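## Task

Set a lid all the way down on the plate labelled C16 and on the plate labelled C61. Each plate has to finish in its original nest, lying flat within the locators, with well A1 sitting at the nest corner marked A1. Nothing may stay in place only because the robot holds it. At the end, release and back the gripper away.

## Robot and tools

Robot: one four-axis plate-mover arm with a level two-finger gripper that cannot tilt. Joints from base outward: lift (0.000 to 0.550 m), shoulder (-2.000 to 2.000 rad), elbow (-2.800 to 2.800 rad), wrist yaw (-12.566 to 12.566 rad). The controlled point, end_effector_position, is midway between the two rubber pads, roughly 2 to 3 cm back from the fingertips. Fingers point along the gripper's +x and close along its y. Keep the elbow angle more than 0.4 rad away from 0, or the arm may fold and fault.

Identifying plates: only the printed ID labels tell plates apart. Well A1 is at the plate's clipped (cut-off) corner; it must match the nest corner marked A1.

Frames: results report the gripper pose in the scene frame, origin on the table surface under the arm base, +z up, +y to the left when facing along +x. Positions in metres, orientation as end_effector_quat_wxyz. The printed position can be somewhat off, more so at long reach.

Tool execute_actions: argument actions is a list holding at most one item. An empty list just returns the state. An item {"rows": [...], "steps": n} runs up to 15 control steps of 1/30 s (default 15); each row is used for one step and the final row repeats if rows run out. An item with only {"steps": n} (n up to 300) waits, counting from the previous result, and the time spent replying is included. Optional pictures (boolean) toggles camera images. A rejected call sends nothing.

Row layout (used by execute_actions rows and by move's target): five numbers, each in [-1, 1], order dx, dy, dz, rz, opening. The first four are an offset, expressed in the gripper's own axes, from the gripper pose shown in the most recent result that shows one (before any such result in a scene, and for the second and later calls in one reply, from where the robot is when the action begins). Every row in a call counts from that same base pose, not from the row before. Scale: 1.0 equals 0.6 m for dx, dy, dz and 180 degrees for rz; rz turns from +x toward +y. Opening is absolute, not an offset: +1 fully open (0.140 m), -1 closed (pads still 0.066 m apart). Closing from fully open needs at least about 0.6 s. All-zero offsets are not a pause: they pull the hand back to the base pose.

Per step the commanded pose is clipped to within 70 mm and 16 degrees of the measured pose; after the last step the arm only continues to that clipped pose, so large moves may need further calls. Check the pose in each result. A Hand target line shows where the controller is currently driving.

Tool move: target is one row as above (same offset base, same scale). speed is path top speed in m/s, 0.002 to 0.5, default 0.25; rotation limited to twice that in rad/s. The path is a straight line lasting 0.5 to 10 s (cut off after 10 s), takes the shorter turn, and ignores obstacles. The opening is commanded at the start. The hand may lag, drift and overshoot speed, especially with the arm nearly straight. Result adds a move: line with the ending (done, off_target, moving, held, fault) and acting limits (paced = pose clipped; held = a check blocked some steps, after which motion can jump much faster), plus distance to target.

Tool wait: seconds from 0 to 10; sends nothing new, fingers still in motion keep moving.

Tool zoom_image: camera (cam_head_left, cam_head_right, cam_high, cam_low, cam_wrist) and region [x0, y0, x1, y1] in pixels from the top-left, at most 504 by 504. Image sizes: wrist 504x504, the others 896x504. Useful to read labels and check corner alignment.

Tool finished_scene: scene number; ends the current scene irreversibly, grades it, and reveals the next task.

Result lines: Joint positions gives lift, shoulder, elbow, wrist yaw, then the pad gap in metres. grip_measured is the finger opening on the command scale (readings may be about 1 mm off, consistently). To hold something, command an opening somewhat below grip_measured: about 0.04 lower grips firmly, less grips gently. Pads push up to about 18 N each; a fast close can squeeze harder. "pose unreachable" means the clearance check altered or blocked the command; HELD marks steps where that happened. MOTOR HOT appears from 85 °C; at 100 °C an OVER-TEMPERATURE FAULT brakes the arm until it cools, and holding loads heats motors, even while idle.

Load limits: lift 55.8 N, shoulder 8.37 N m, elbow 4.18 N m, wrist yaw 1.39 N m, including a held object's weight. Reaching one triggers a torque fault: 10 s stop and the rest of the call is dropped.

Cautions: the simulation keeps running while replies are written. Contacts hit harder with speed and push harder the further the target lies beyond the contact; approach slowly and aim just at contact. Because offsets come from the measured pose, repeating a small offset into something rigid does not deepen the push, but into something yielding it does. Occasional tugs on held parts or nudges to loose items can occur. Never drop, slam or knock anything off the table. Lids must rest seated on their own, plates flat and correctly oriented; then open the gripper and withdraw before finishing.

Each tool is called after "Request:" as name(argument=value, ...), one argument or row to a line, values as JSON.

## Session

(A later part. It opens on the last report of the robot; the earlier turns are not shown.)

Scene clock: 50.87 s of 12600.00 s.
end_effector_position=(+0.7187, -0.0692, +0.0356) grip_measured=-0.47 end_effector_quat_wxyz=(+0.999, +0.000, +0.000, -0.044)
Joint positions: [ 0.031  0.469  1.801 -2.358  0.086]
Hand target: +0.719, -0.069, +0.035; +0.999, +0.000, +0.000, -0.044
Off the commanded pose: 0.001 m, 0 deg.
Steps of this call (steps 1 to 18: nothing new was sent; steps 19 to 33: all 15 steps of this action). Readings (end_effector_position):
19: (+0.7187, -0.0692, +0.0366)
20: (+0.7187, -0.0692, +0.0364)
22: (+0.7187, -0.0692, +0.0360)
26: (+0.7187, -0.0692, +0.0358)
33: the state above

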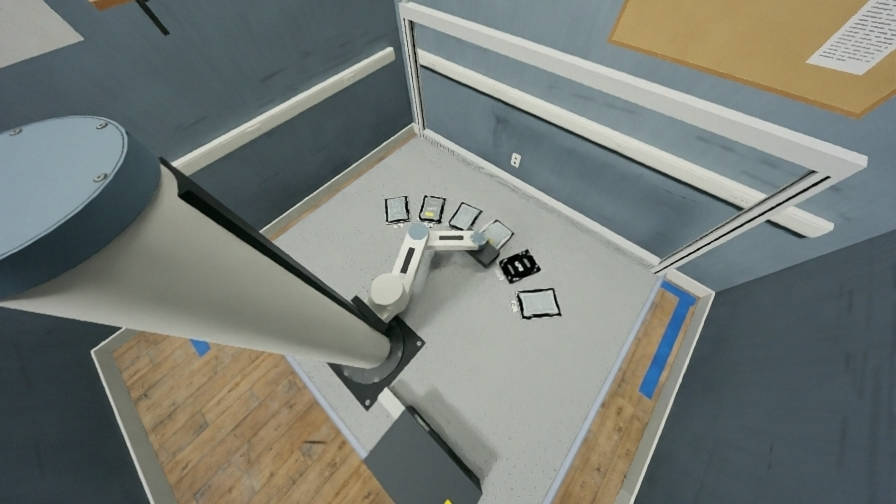

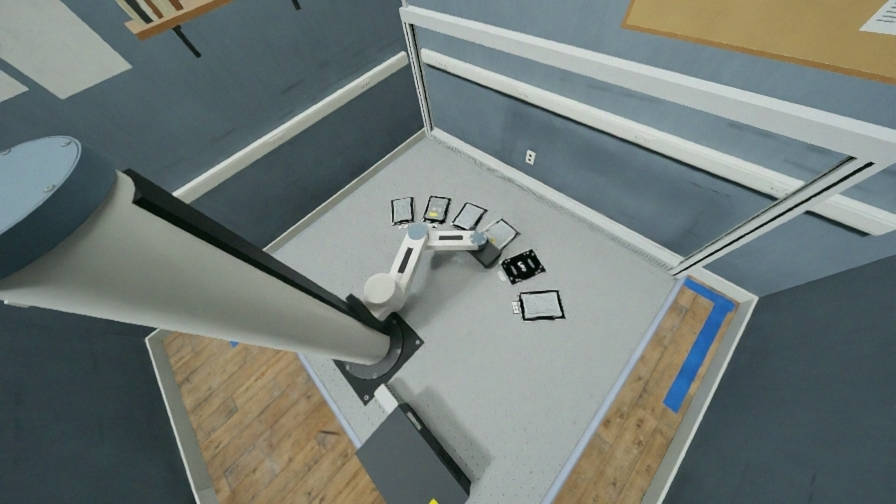

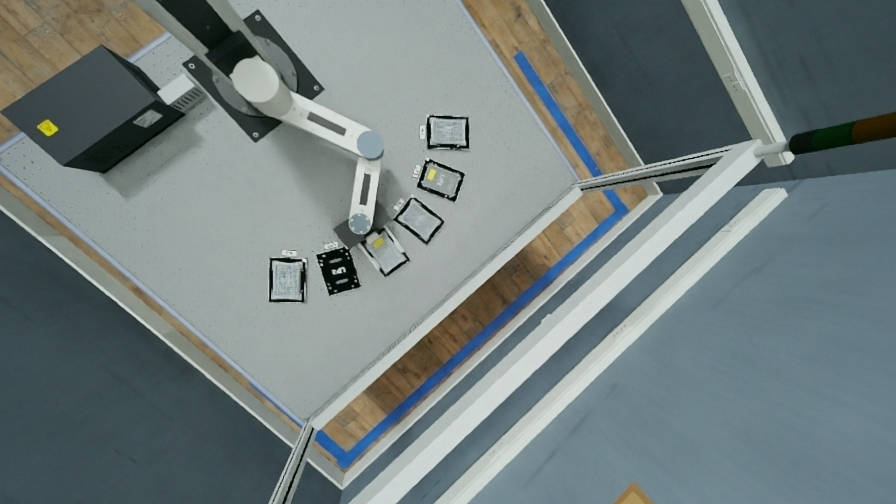

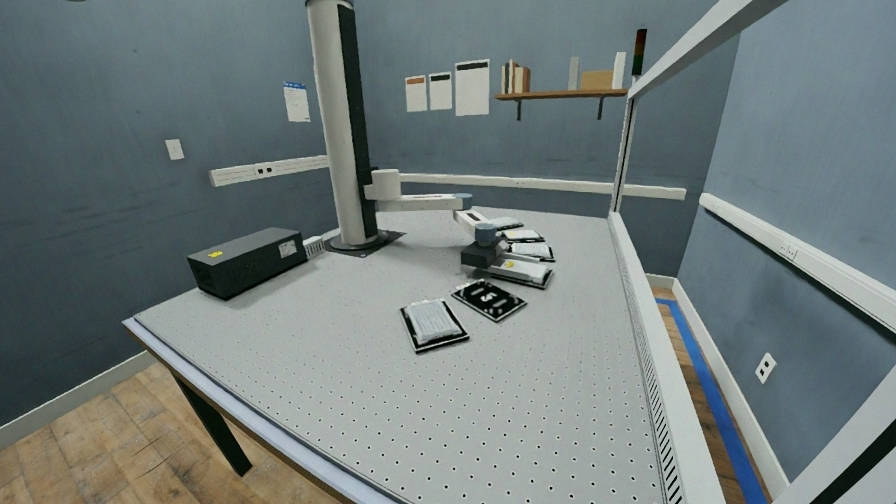

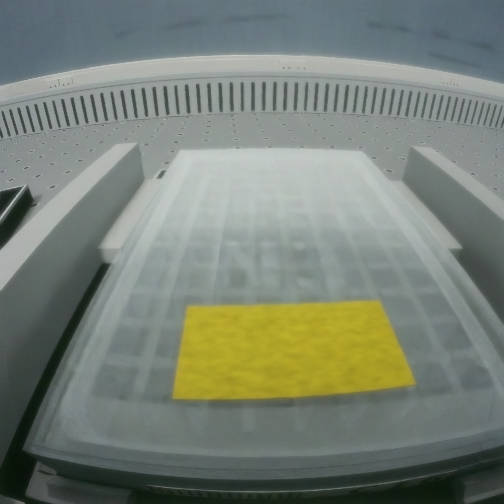

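Request:
execute_actions(
  actions=[
    {"rows": [[0,0,0.0007,0,-0.52],[0,0,0.0007,0,-0.46],[0,0,0.0007,0,-0.4],[0,0,0.0007,0,-0.2],[0,0,0.0007,0,0],[0,0,0.0007,0,0],[0,0,0.0007,0,0],[0,0,0.0007,0,0],[0,0,0.01,0,0],[0,0,0.02,0,0],[0,0,0.034,0,0]], "steps": 15},
  ],
)

Scene clock: 52.77 s of 12600.00 s.
end_effector_position=(+0.7187, -0.0692, +0.0563) grip_measured=+0.00 end_effector_quat_wxyz=(+0.999, +0.000, +0.000, -0.044)
Joint positions: [ 0.051  0.469  1.801 -2.358  0.103]
Hand target: +0.719, -0.069, +0.056; +0.999, +0.000, +0.000, -0.044
Off the commanded pose: 0.000 m, 0 deg.
Steps of this call (steps 1 to 42: nothing new was sent; steps 43 to 57: all 15 steps of this action). Readings (end_effector_position):
43: (+0.7187, -0.0692, +0.0359)
44: (+0.7187, -0.0692, +0.0363)
46: (+0.7187, -0.0692, +0.0361)
50: (+0.7187, -0.0692, +0.0361)
57: the state above

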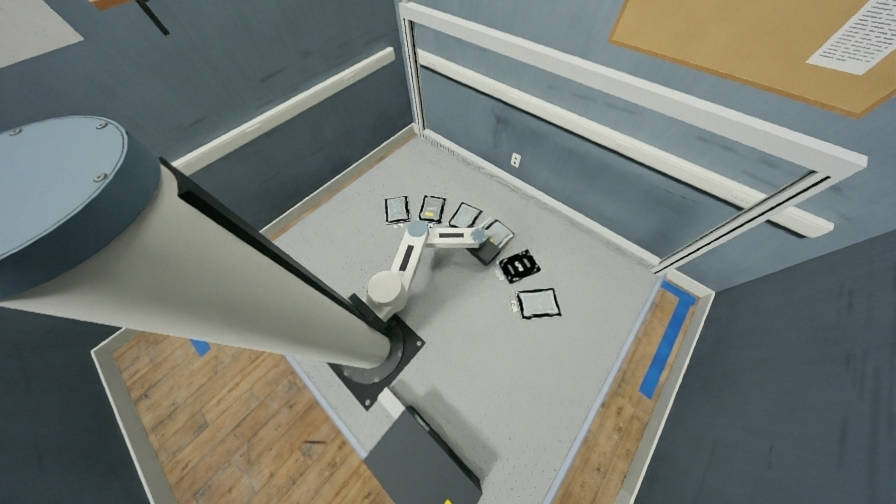

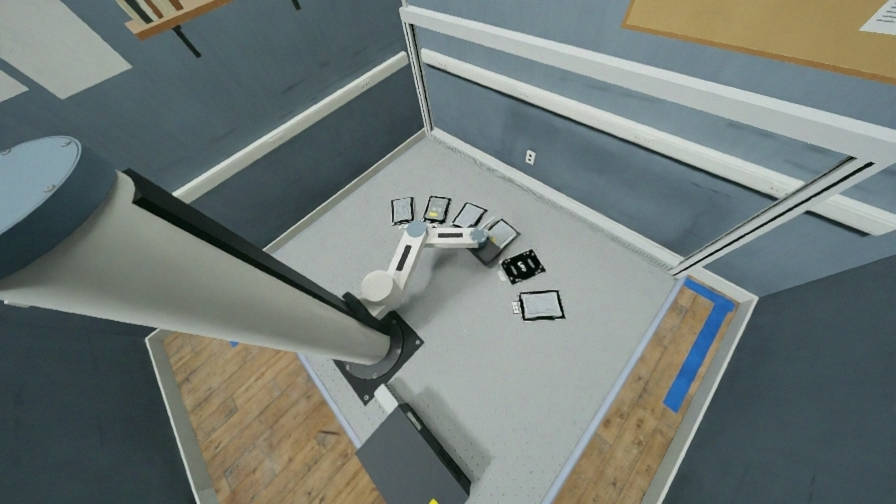

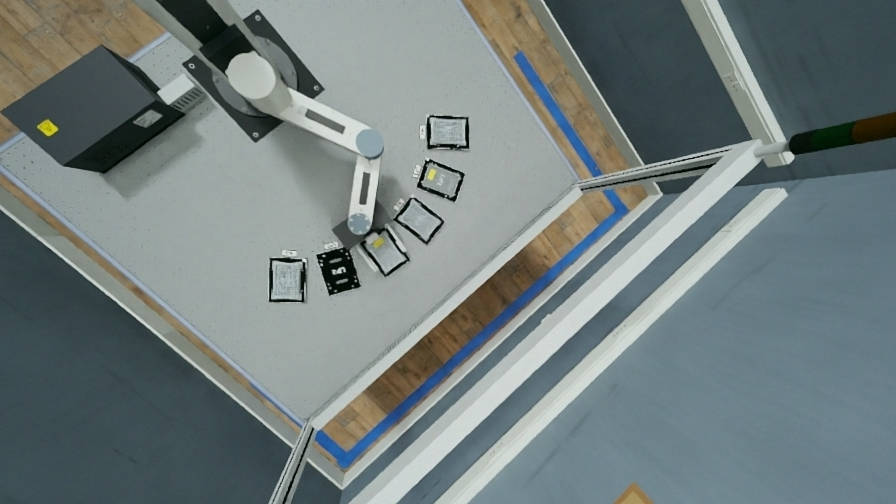

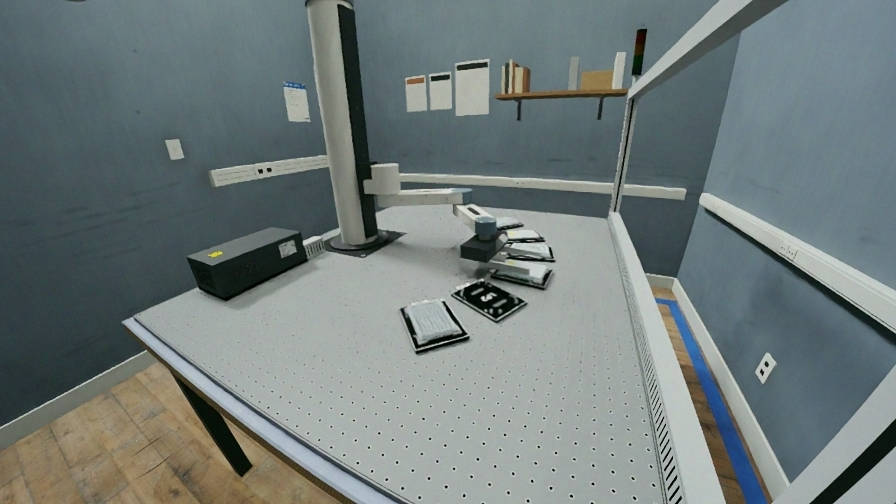

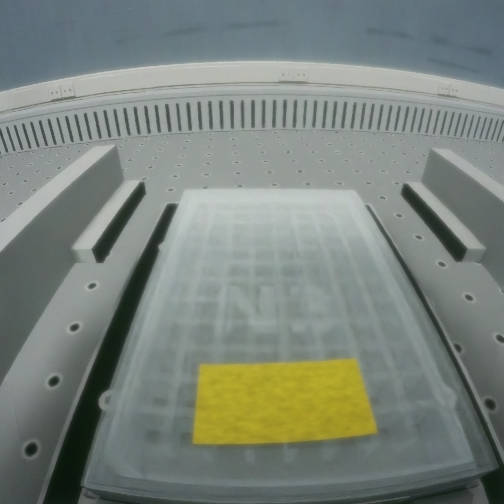

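Request:
move(
  target=[-0.0432, 0.2848, 0, 0.0874, 0],
  speed=0.4,
)

Request:
zoom_image(
  camera="cam_wrist",
  region=[130, 170, 410, 290],
)

Request:
zoom_image(
  camera="cam_wrist",
  region=[40, 360, 240, 504],
)

Request:
zoom_image(
  camera="cam_wrist",
  region=[304, 360, 504, 504],
)

Scene clock: 54.90 s of 12600.00 s.
end_effector_position=(+0.7080, +0.1035, +0.0563) grip_measured=+0.00 end_effector_quat_wxyz=(+0.996, +0.000, +0.000, +0.094)
Joint positions: [ 0.051  0.817  1.768 -2.398  0.103]
Hand target: +0.708, +0.103, +0.056; +0.996, +0.000, +0.000, +0.093
Off the commanded pose: 0.000 m, 0 deg.
move: done

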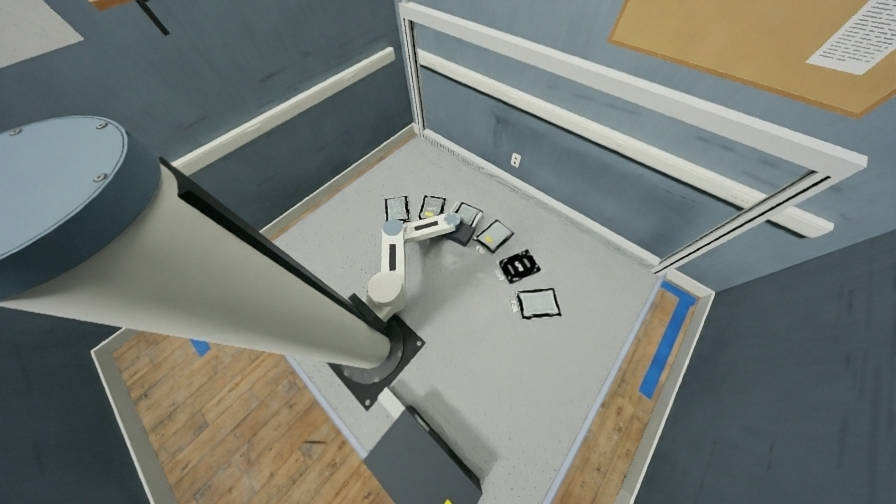

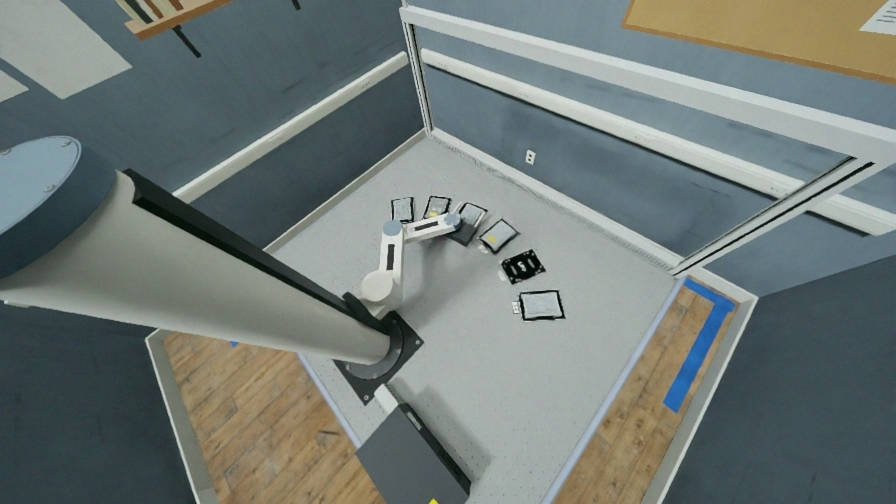

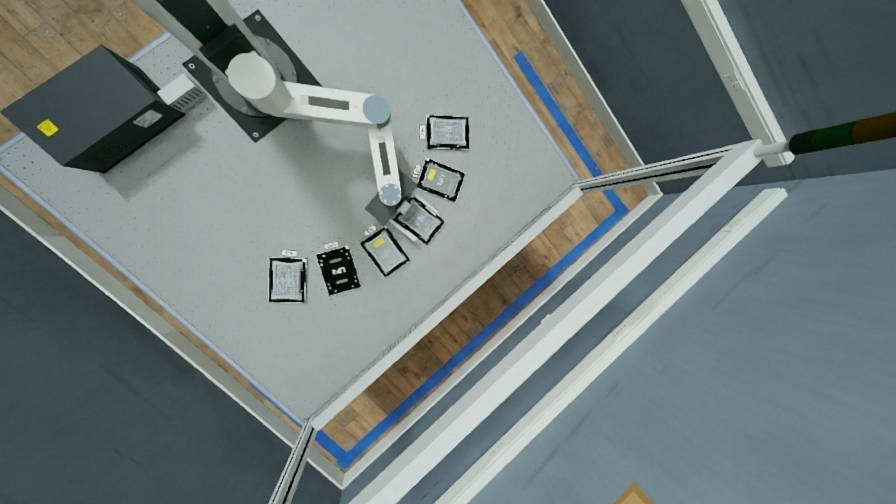

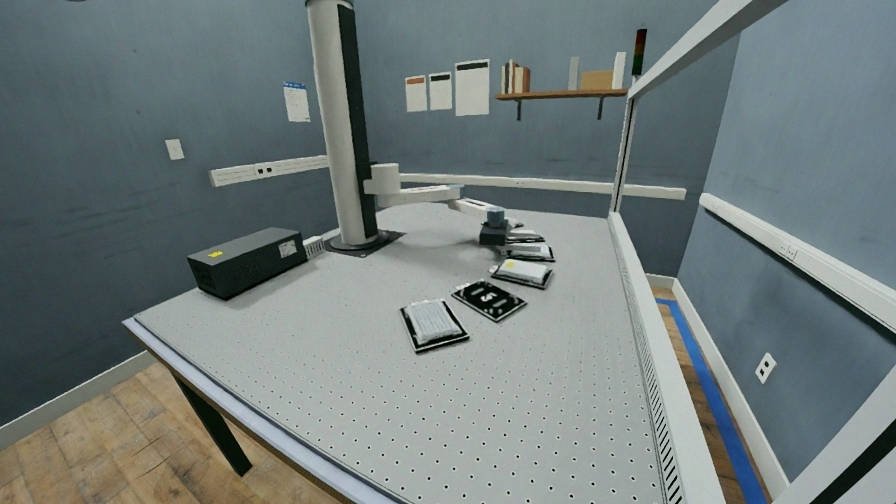

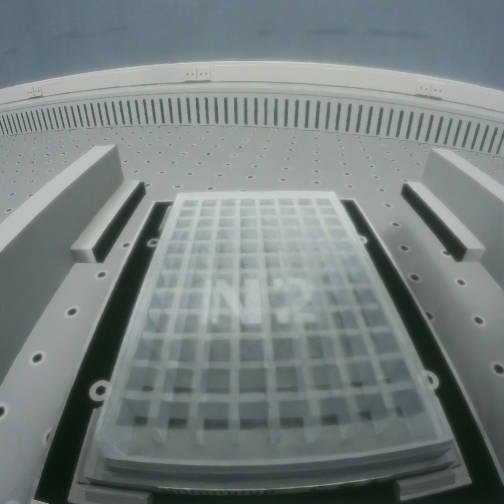

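Region (130, 170, 410, 290) of cam_wrist's 504x504 image, scaled by 1.800, with more detail than that image has; it fills the top 216 rows of this view, and the rest is white.

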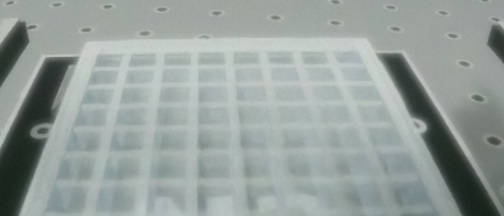

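Region (40, 360, 240, 504) of cam_wrist's 504x504 image, scaled by 2.520, with more detail than that image has; it fills the top 363 rows of this view, and the rest is white.

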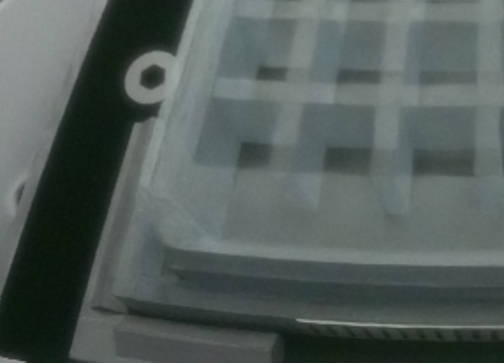

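Region (304, 360, 504, 504) of cam_wrist's 504x504 image, scaled by 2.520, with more detail than that image has; it fills the top 363 rows of this view, and the rest is white.

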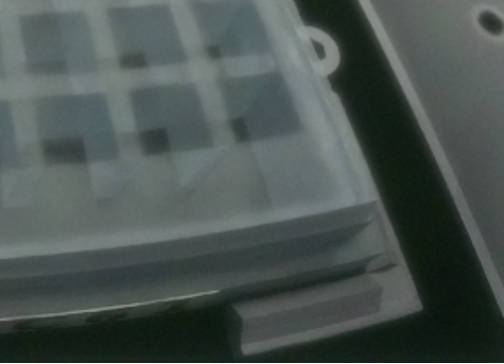

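Request:
move(
  target=[0.0062, 0.0075, 0, 0.0061, 0],
  speed=0.1,
)

Request:
zoom_image(
  camera="cam_wrist",
  region=[130, 170, 410, 290],
)

Request:
zoom_image(
  camera="cam_wrist",
  region=[40, 360, 240, 504],
)

Request:
zoom_image(
  camera="cam_wrist",
  region=[304, 360, 504, 504],
)

Scene clock: 56.77 s of 12600.00 s.
end_effector_position=(+0.7108, +0.1086, +0.0563) grip_measured=+0.00 end_effector_quat_wxyz=(+0.995, +0.000, +0.000, +0.103)
Joint positions: [ 0.051  0.811  1.792 -2.397  0.103]
Hand target: +0.711, +0.109, +0.056; +0.995, +0.000, +0.000, +0.103
Off the commanded pose: 0.000 m, 0 deg.
move: done

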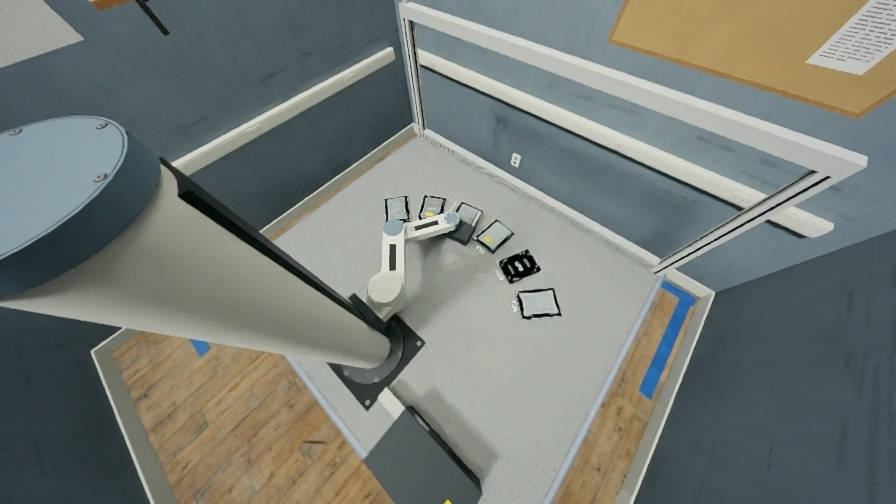

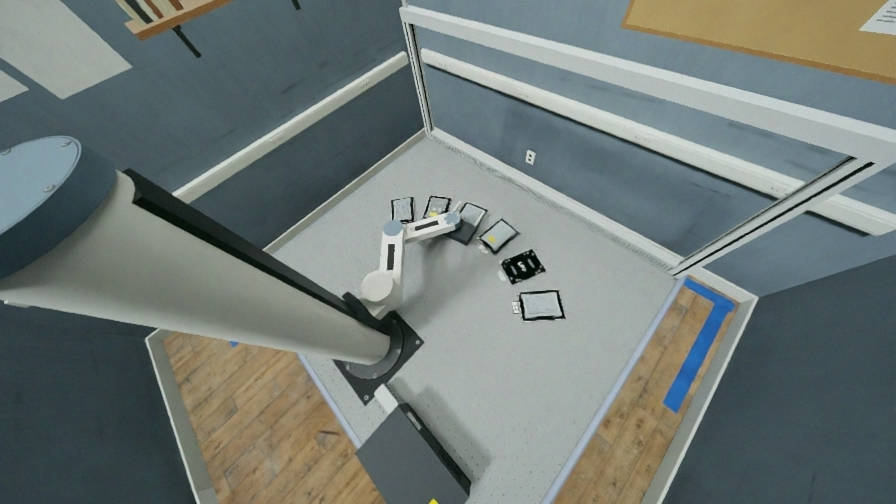

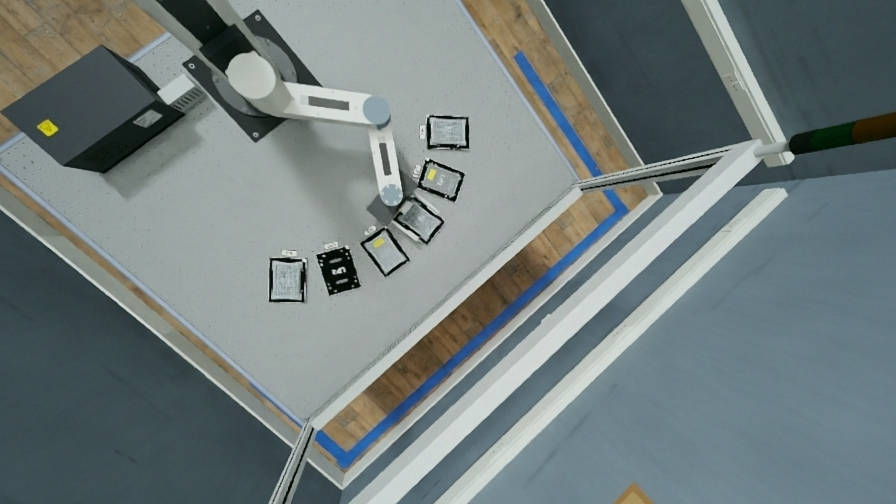

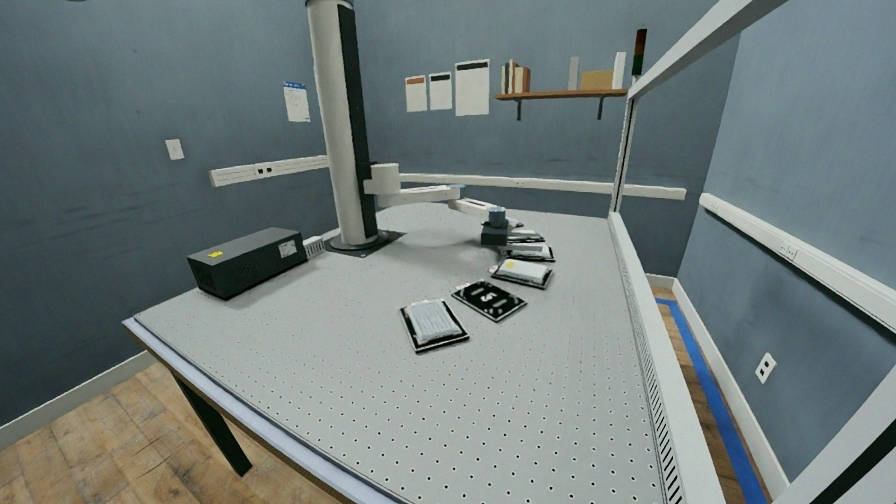

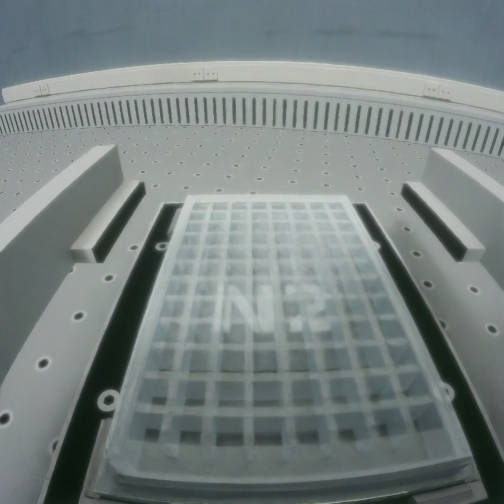

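Region (130, 170, 410, 290) of cam_wrist's 504x504 image, scaled by 1.800, with more detail than that image has; it fills the top 216 rows of this view, and the rest is white.

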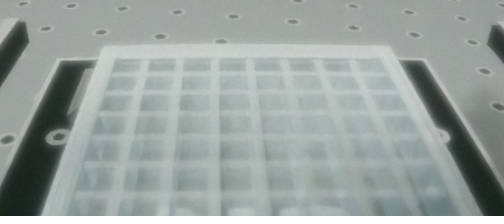

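Region (40, 360, 240, 504) of cam_wrist's 504x504 image, scaled by 2.520, with more detail than that image has; it fills the top 363 rows of this view, and the rest is white.

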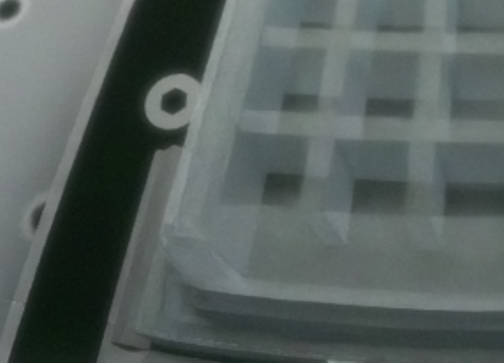

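Region (304, 360, 504, 504) of cam_wrist's 504x504 image, scaled by 2.520, with more detail than that image has; it fills the top 363 rows of this view, and the rest is white.

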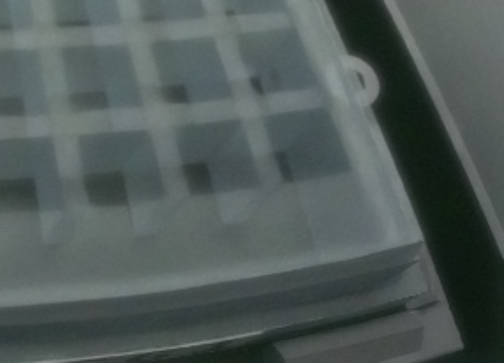

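Request:
move(
  target=[-0.0432, 0.272, -0.001, 0.082, 0],
  speed=0.4,
)

Request:
zoom_image(
  camera="cam_wrist",
  region=[130, 170, 410, 290],
)

Scene clock: 59.60 s of 12600.00 s.
end_effector_position=(+0.6521, +0.2633, +0.0557) grip_measured=+0.00 end_effector_quat_wxyz=(+0.973, +0.000, +0.000, +0.230)
Joint positions: [ 0.051  1.136  1.781 -2.453  0.103]
Hand target: +0.652, +0.263, +0.056; +0.973, +0.000, +0.000, +0.230
Off the commanded pose: 0.000 m, 0 deg.
move: done

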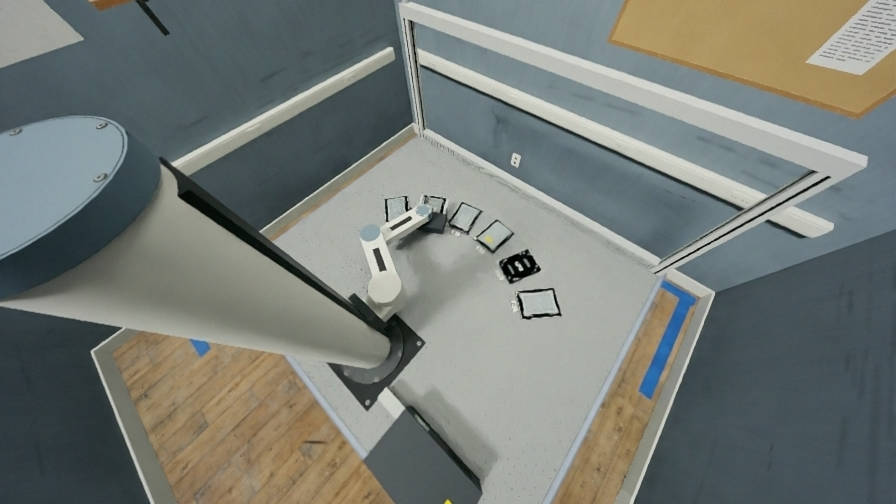

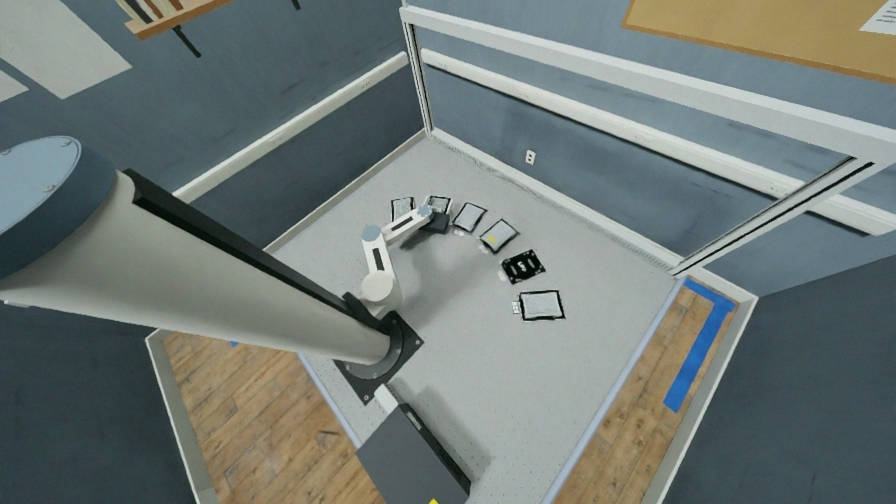

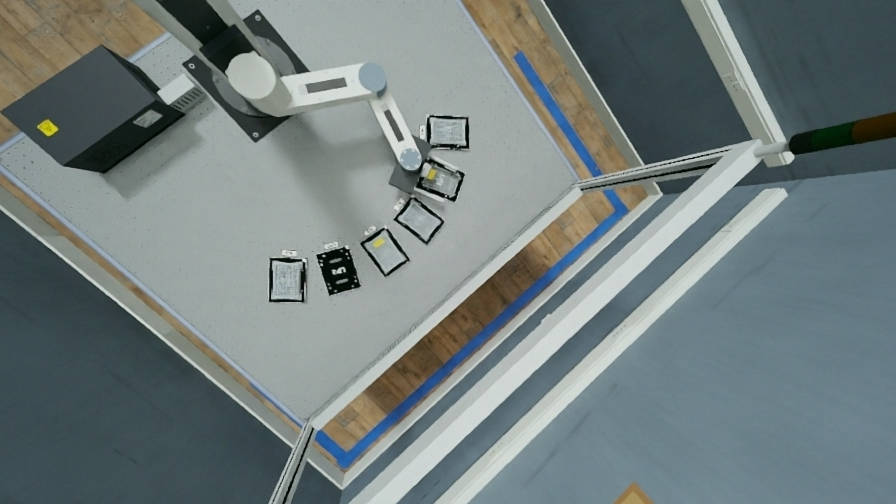

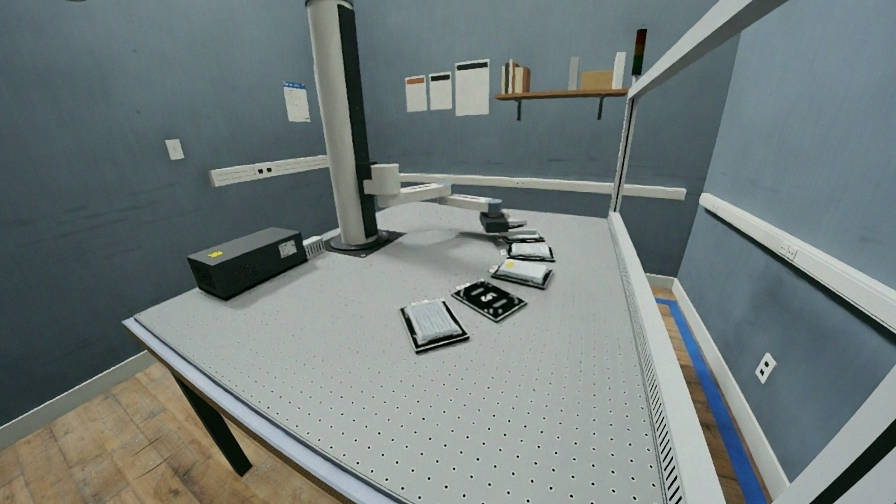

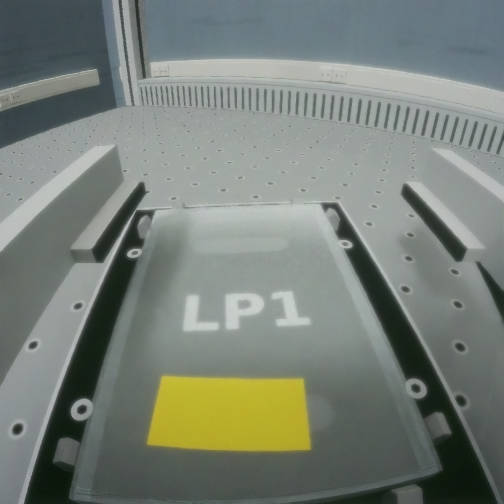

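Region (130, 170, 410, 290) of cam_wrist's 504x504 image, scaled by 1.800, with more detail than that image has; it fills the top 216 rows of this view, and the rest is white.

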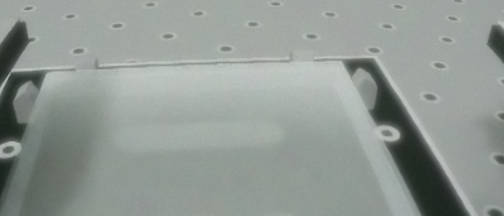

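Request:
execute_actions(
  actions=[],
)

Scene clock: 61.80 s of 12600.00 s.
end_effector_position=(+0.6521, +0.2633, +0.0557) grip_measured=+0.00 end_effector_quat_wxyz=(+0.973, +0.000, +0.000, +0.230)
Joint positions: [ 0.051  1.136  1.781 -2.453  0.103]
Hand target: +0.652, +0.263, +0.056; +0.973, +0.000, +0.000, +0.230
Off the commanded pose: 0.000 m, 0 deg.
Steps of this call (steps 1 to 66: nothing new was sent). Readings (end_effector_position):
1: (+0.6521, +0.2633, +0.0557)
2: (+0.6521, +0.2633, +0.0557)
4: (+0.6521, +0.2633, +0.0557)
8: (+0.6521, +0.2633, +0.0557)
66: the state above

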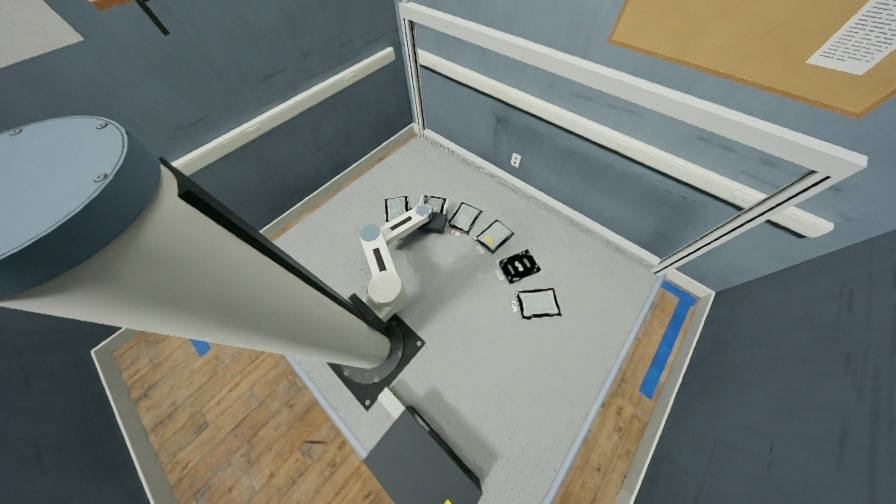

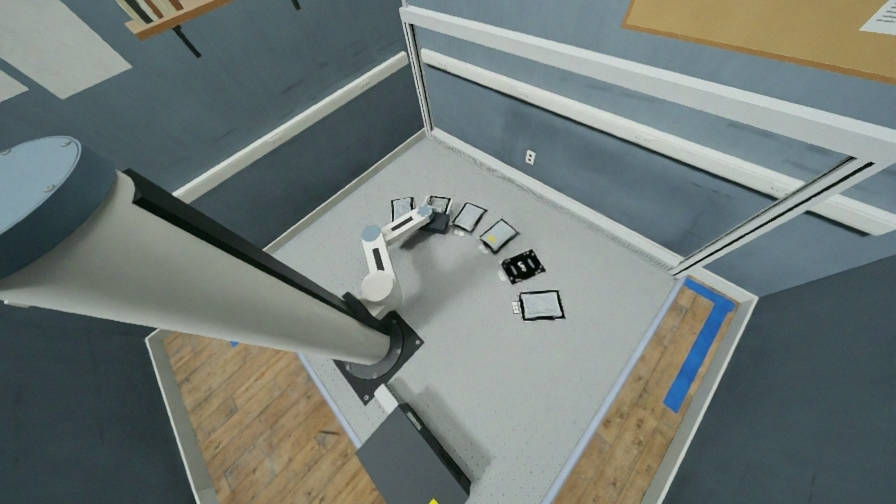

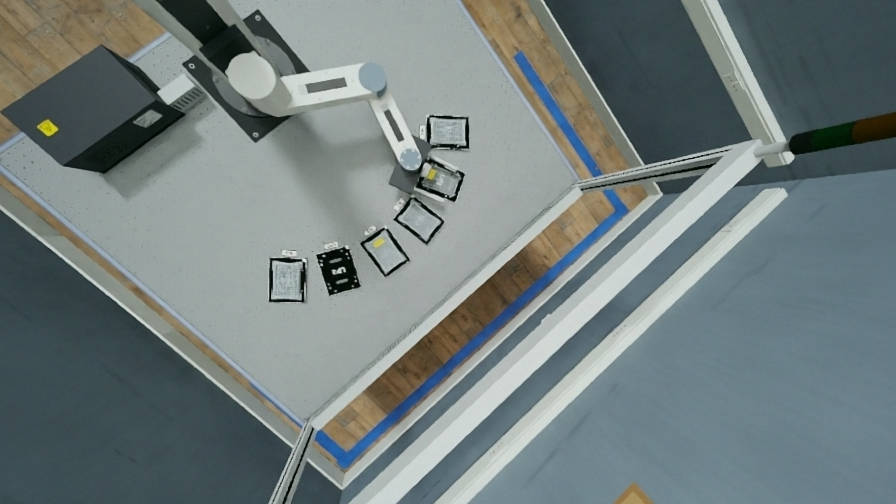

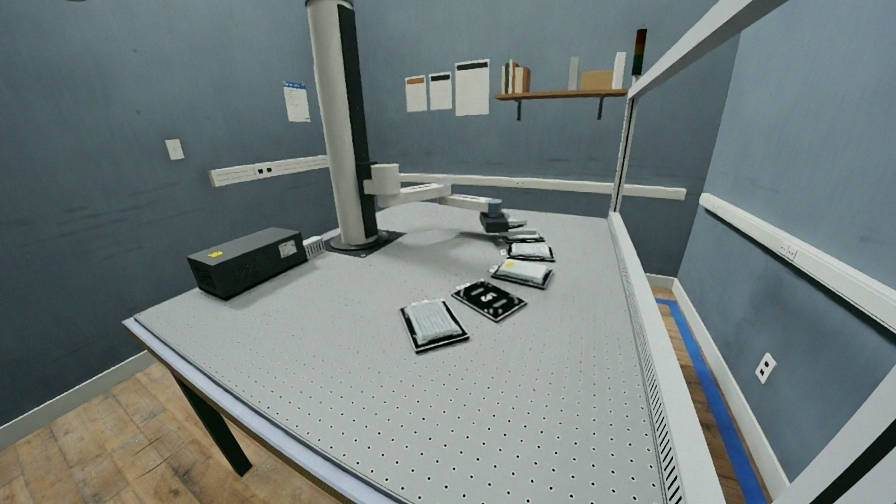

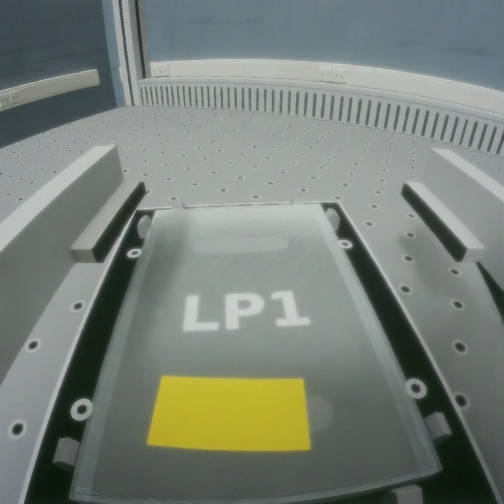

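Request:
move(
  target=[0.002, 0.02, 0, 0.021, 0],
  speed=0.15,
)

Scene clock: 62.87 s of 12600.00 s.
end_effector_position=(+0.6478, +0.2744, +0.0557) grip_measured=+0.00 end_effector_quat_wxyz=(+0.965, +0.000, +0.000, +0.262)
Joint positions: [ 0.051  1.138  1.791 -2.399  0.103]
Hand target: +0.648, +0.275, +0.056; +0.965, +0.000, +0.000, +0.262
Off the commanded pose: 0.000 m, 0 deg.
move: done

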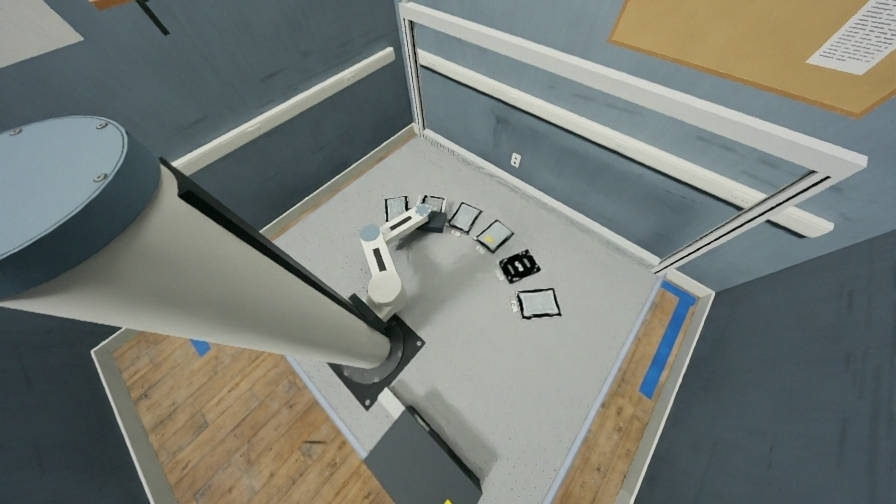

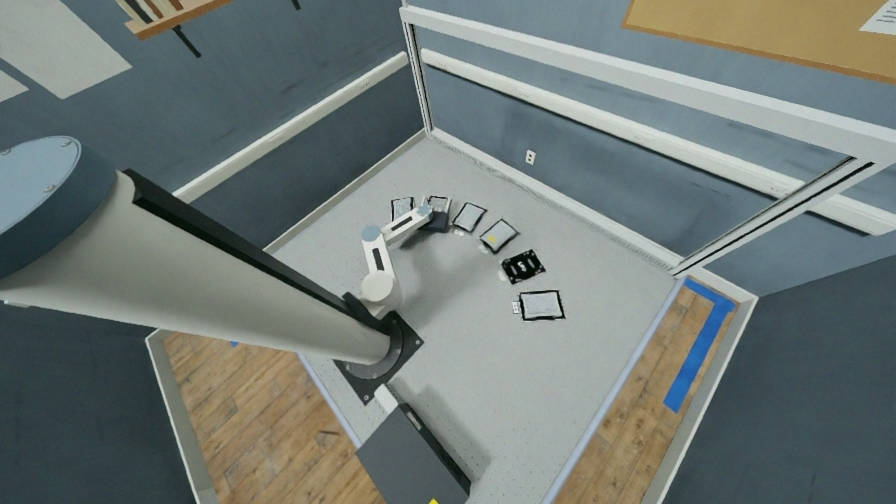

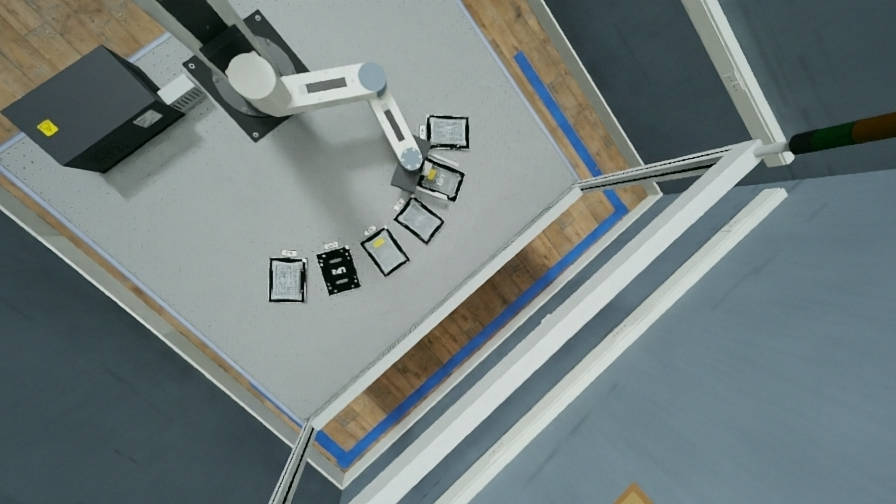

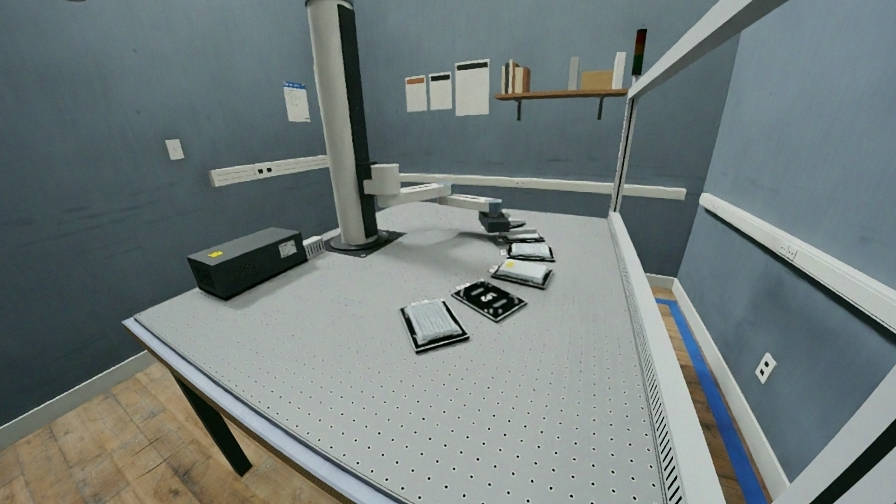

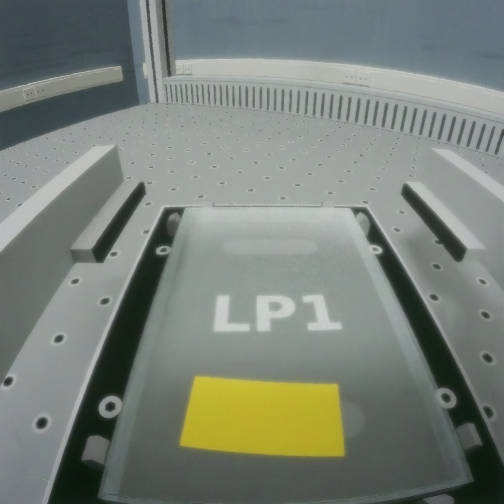

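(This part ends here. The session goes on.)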